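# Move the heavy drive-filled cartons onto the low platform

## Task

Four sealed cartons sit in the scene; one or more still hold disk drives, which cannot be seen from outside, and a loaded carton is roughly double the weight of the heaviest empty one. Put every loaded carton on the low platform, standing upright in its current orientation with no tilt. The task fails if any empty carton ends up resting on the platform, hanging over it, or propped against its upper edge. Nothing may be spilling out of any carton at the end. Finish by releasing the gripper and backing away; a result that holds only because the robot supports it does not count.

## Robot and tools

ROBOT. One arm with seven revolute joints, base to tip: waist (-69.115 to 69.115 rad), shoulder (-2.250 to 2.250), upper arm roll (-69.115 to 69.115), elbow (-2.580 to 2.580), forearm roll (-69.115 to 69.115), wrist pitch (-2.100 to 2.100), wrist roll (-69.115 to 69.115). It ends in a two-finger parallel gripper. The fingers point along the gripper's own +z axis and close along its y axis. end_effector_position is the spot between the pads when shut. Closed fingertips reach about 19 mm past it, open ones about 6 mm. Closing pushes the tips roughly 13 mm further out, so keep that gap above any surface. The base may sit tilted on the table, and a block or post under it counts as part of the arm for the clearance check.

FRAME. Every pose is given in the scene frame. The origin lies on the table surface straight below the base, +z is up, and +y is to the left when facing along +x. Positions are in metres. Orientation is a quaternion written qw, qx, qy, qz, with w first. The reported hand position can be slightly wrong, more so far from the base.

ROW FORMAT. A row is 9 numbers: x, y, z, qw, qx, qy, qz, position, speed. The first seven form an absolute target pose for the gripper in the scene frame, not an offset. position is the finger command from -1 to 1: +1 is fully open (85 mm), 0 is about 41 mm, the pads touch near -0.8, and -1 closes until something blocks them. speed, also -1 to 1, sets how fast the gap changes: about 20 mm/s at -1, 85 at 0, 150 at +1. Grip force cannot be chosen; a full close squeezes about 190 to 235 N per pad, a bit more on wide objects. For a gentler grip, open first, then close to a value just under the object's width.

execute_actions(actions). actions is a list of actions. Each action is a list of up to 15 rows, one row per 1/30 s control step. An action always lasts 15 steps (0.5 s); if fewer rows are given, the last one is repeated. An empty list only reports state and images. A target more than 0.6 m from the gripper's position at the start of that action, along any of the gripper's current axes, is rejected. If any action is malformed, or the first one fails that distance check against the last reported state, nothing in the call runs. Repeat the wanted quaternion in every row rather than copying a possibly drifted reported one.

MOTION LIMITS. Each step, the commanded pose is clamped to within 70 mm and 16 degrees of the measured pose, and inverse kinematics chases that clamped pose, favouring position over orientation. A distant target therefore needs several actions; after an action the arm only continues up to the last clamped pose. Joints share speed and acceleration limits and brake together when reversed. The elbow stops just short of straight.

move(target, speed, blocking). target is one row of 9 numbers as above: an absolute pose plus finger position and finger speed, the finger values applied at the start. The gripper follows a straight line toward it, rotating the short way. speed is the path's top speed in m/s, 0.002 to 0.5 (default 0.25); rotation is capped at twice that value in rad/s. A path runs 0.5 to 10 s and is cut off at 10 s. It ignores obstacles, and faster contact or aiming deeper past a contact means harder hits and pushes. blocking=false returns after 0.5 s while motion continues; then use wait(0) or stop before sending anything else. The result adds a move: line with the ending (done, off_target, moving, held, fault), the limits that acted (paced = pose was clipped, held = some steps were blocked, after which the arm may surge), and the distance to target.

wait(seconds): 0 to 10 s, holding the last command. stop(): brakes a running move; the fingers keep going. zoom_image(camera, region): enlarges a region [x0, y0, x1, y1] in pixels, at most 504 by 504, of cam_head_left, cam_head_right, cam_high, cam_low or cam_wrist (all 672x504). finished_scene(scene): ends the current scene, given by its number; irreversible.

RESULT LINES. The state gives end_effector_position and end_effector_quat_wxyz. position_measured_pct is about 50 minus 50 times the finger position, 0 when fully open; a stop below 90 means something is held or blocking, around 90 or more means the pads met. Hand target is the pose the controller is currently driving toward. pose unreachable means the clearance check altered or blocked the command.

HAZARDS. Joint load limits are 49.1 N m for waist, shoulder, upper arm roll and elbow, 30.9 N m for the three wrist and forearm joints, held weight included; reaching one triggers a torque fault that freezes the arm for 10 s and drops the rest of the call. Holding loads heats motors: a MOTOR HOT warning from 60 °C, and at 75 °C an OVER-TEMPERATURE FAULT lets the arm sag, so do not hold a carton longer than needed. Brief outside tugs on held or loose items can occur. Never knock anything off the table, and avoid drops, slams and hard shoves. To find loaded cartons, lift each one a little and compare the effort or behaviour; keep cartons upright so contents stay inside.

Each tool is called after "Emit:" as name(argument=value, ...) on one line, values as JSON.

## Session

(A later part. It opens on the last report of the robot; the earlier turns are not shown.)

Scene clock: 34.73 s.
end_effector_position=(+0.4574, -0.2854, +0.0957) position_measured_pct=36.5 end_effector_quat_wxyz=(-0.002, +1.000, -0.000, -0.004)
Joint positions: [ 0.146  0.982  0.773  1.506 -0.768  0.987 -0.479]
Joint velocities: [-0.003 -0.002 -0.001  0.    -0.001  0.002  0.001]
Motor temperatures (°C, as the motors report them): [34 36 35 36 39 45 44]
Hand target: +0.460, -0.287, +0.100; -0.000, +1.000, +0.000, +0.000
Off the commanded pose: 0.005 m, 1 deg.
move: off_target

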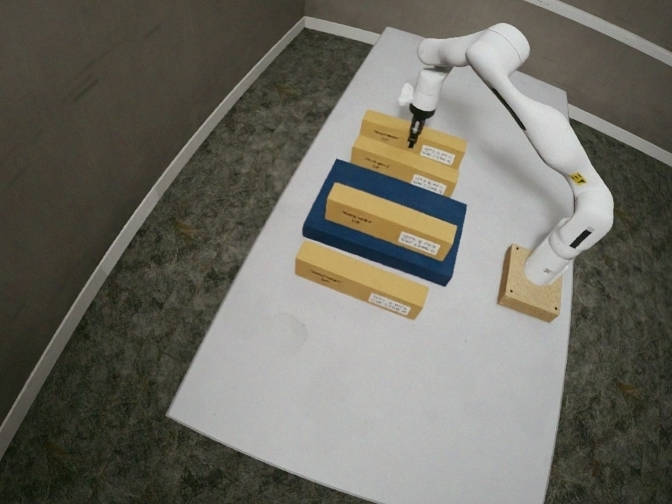

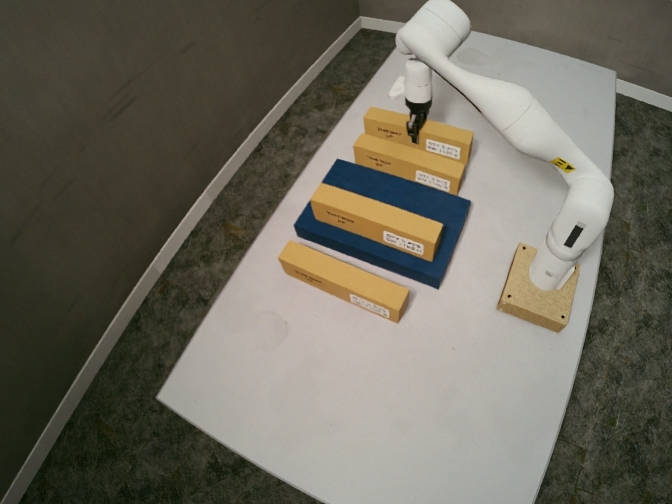

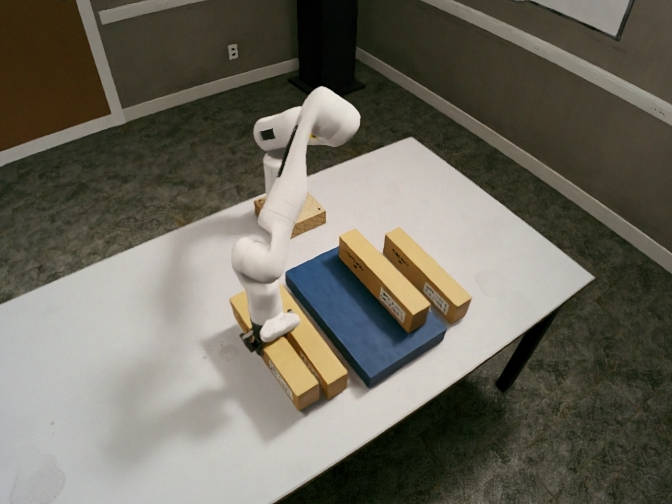

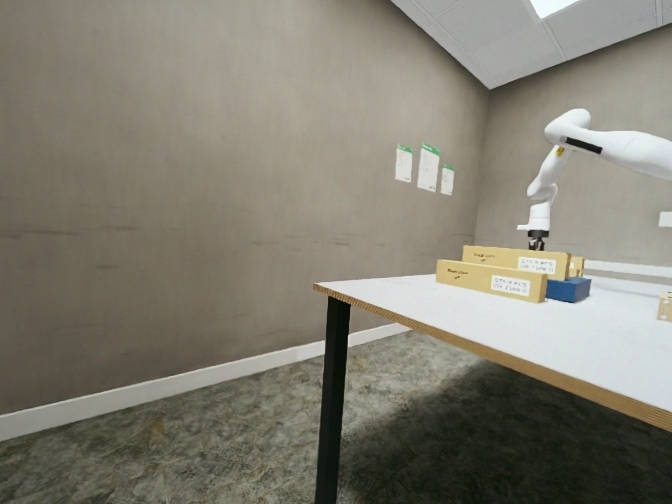

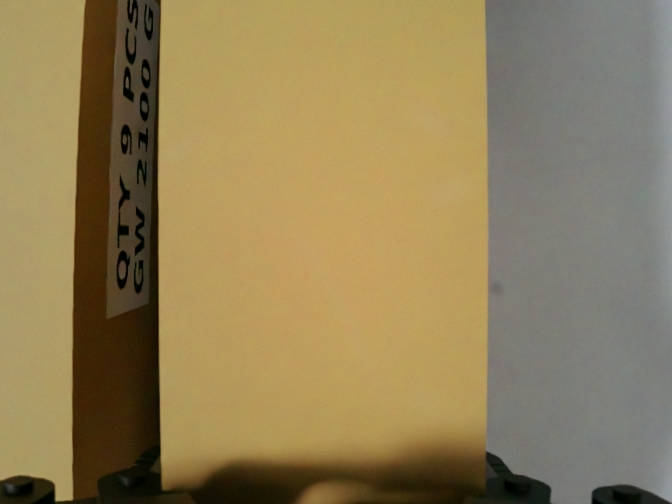

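Emit:
move(target=[0.46,-0.29,0.054,0,1,0,0,-1,0], speed=0.06)

Emit:
move(target=[0.46,-0.29,0.054,0,1,0,0,1,0])

Emit:
move(target=[0.46,-0.29,0.25,0,1,0,0,1,0])

Emit:
finished_scene(scene=2)

Scene clock: 35.83 s.
end_effector_position=(+0.4597, -0.2895, +0.0541) position_measured_pct=36.5 end_effector_quat_wxyz=(-0.001, +1.000, -0.000, -0.000)
Joint positions: [ 0.172  1.048  0.729  1.512 -0.821  0.91  -0.442]
Joint velocities: [ 0.001  0.    -0.    -0.    -0.001  0.001  0.   ]
Motor temperatures (°C, as the motors report them): [34 36 35 36 39 45 44]
Hand target: +0.460, -0.290, +0.054; +0.000, +1.000, -0.000, -0.000
Off the commanded pose: 0.001 m, 0 deg.
move: done

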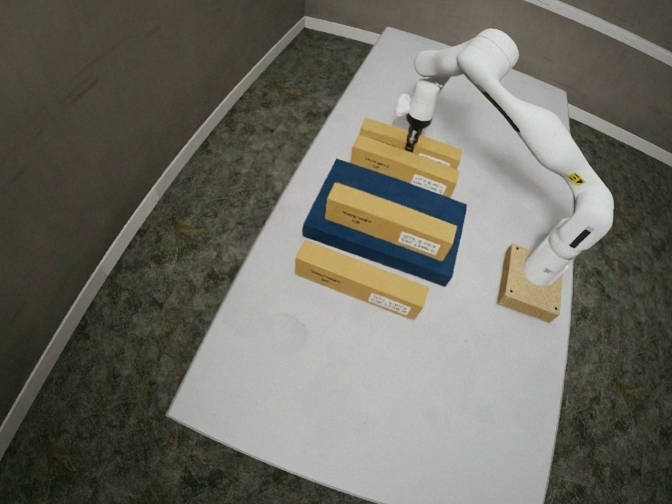

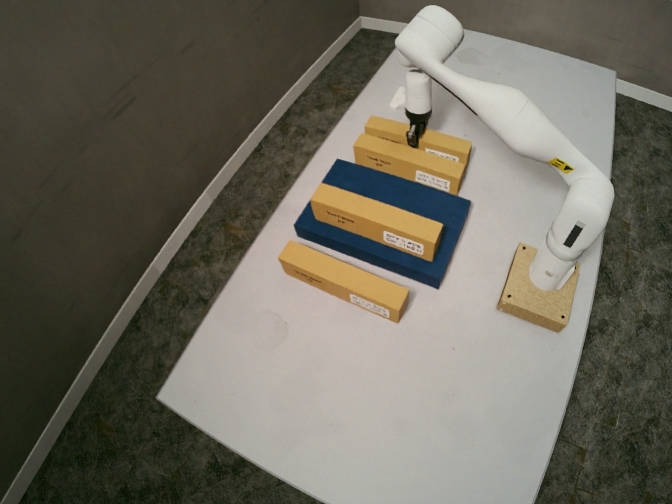

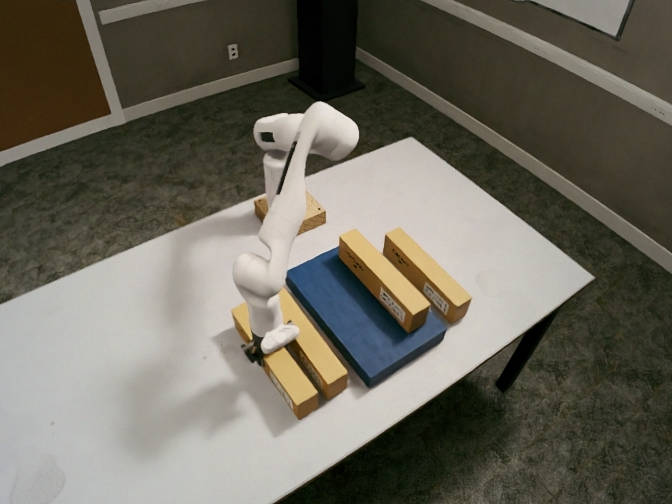

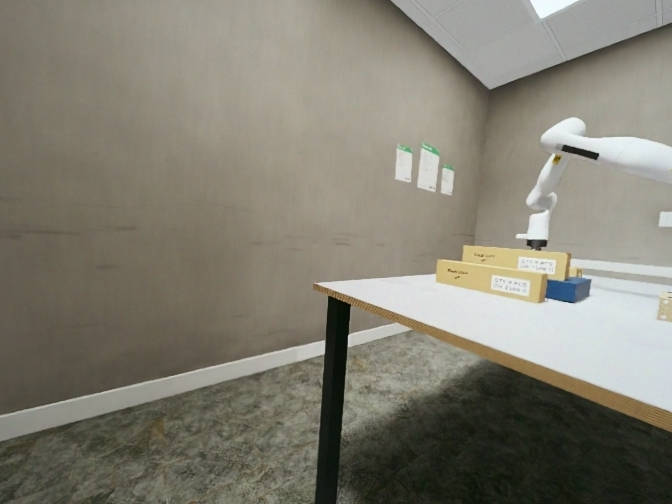

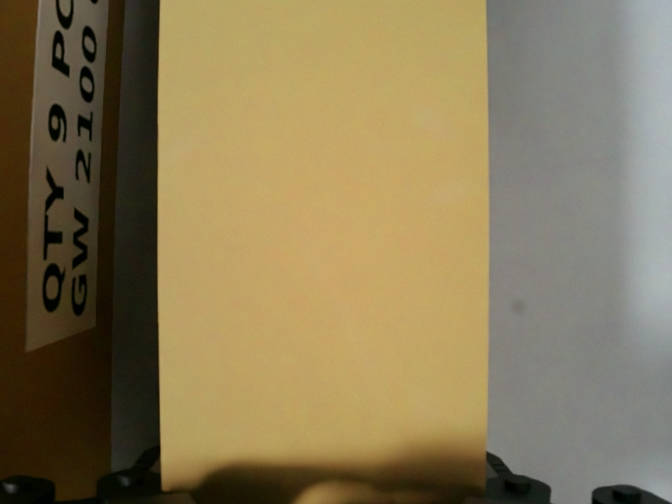

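Scene clock: 36.60 s.
end_effector_position=(+0.4600, -0.2900, +0.0540) position_measured_pct=0.0 end_effector_quat_wxyz=(+0.000, +1.000, +0.000, +0.000)
Joint positions: [ 0.172  1.048  0.729  1.512 -0.821  0.908 -0.442]
Joint velocities: [ 0.001 -0.    -0.002  0.     0.001  0.001 -0.   ]
Motor temperatures (°C, as the motors report them): [34 36 35 36 39 45 44]
Hand target: +0.460, -0.290, +0.054; -0.000, +1.000, +0.000, +0.000
Off the commanded pose: 0.000 m, 0 deg.
move: done

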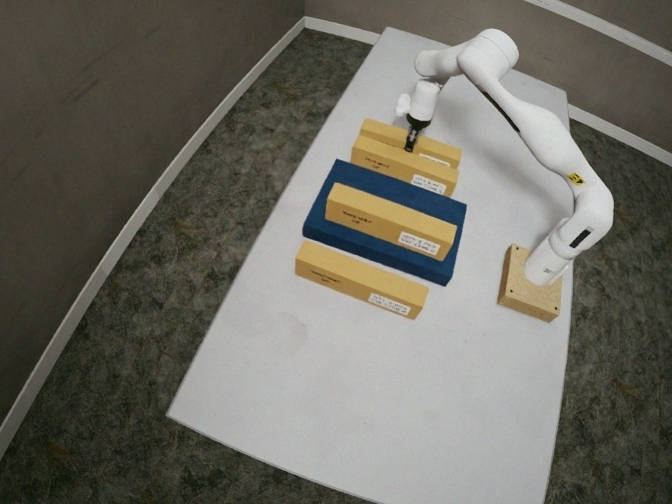

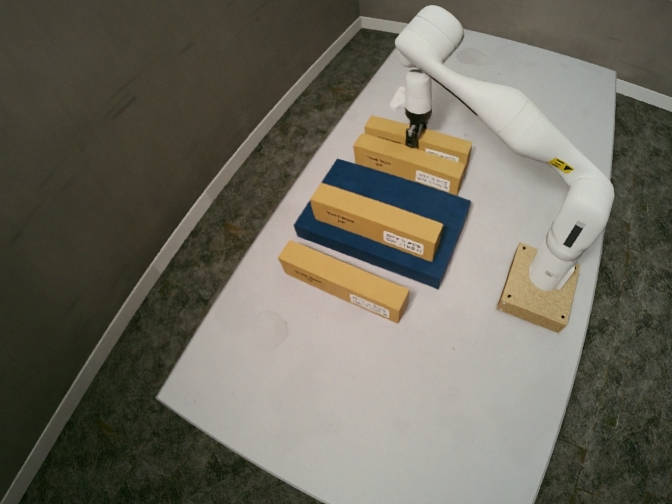

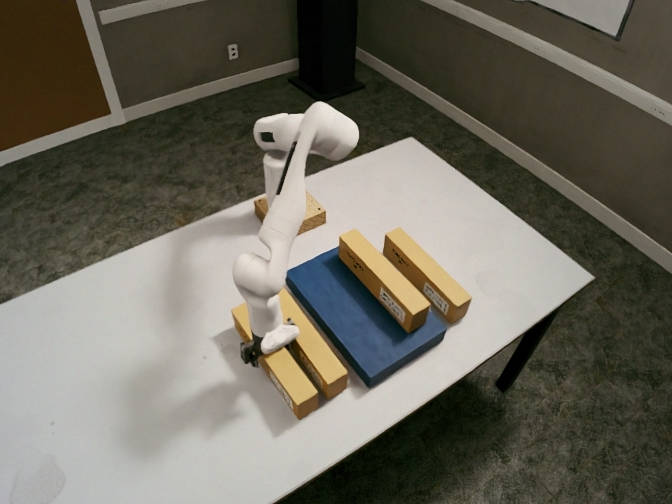

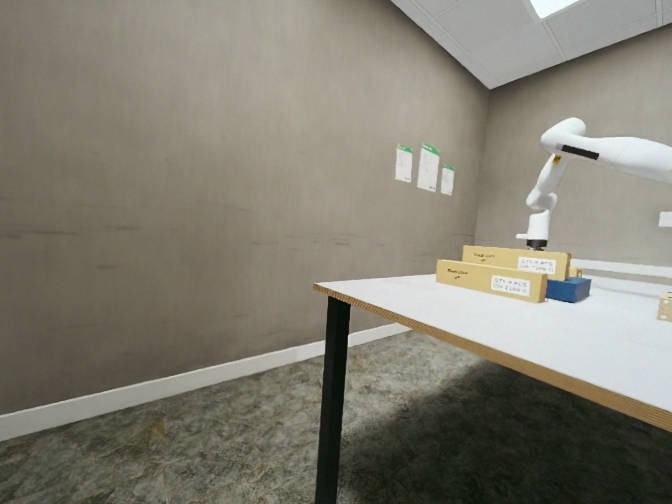

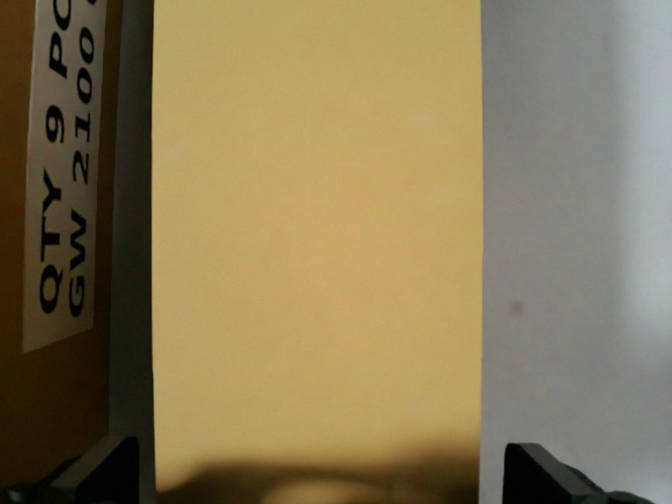

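Scene clock: 37.80 s.
end_effector_position=(+0.4594, -0.2896, +0.2499) position_measured_pct=0.0 end_effector_quat_wxyz=(-0.000, +1.000, +0.000, +0.000)
Joint positions: [ 0.115  0.79   0.896  1.334 -0.613  1.304 -0.596]
Joint velocities: [-0.001 -0.002  0.003 -0.001 -0.001 -0.    -0.   ]
Motor temperatures (°C, as the motors report them): [34 36 35 36 39 45 44]
Hand target: +0.459, -0.290, +0.250; -0.000, +1.000, +0.000, +0.000
Off the commanded pose: 0.001 m, 0 deg.
move: done

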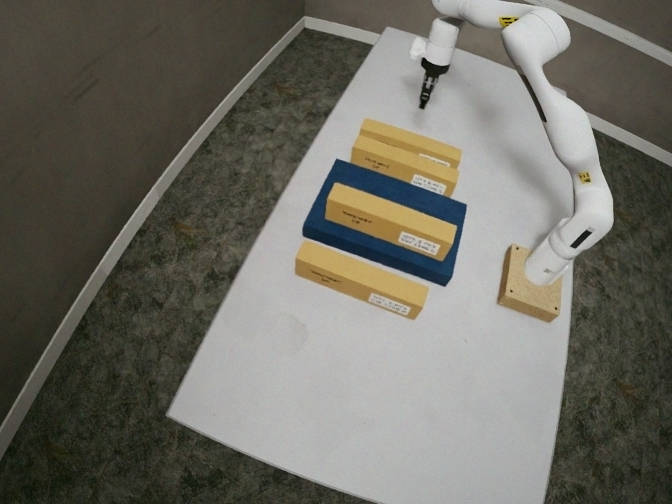

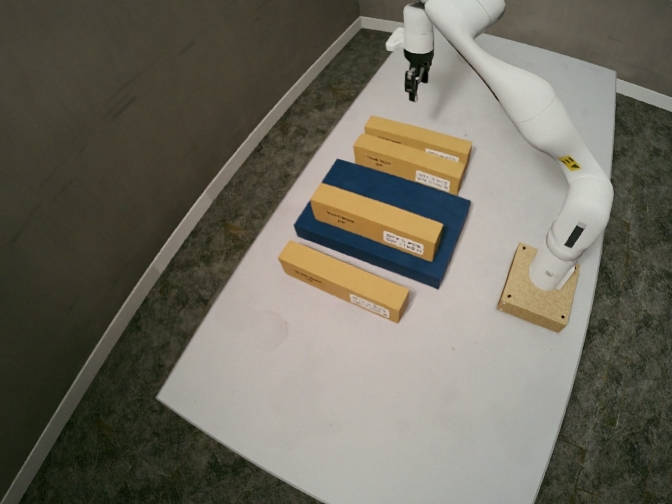

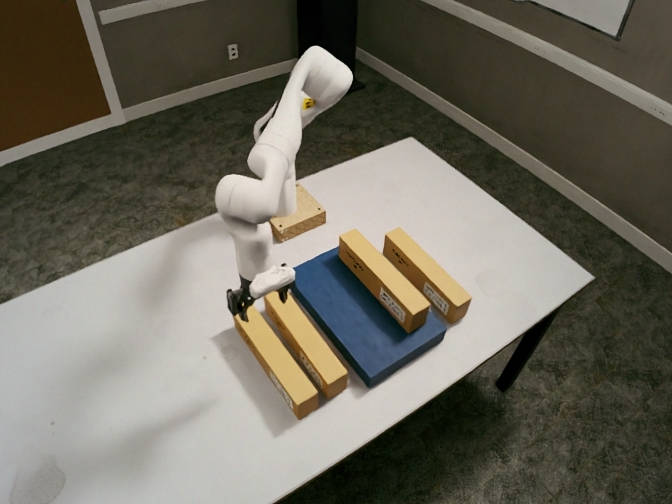

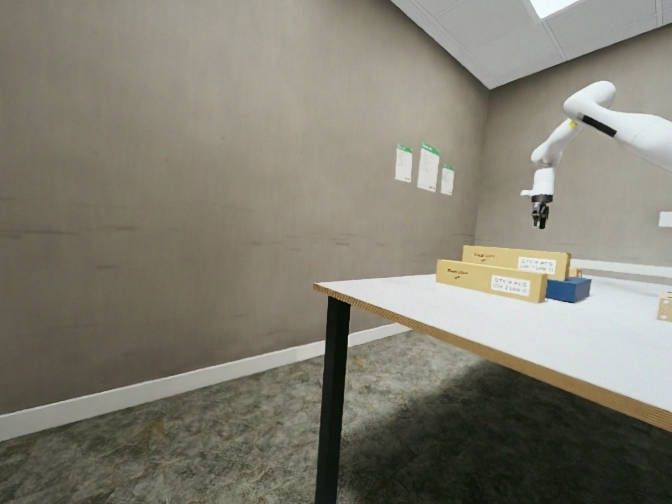

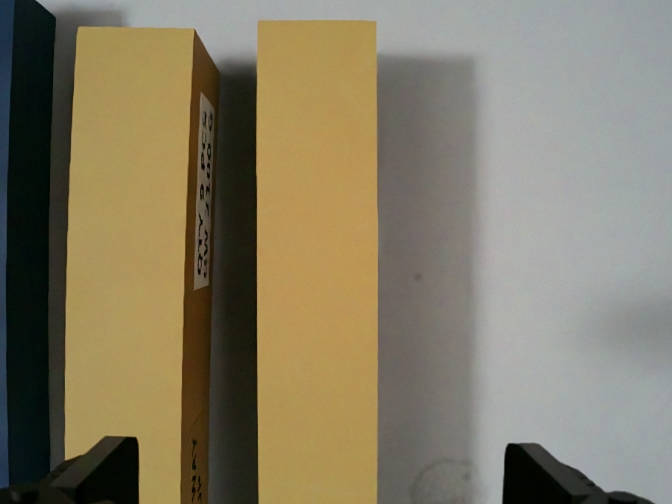

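The scene is finished: the task was done.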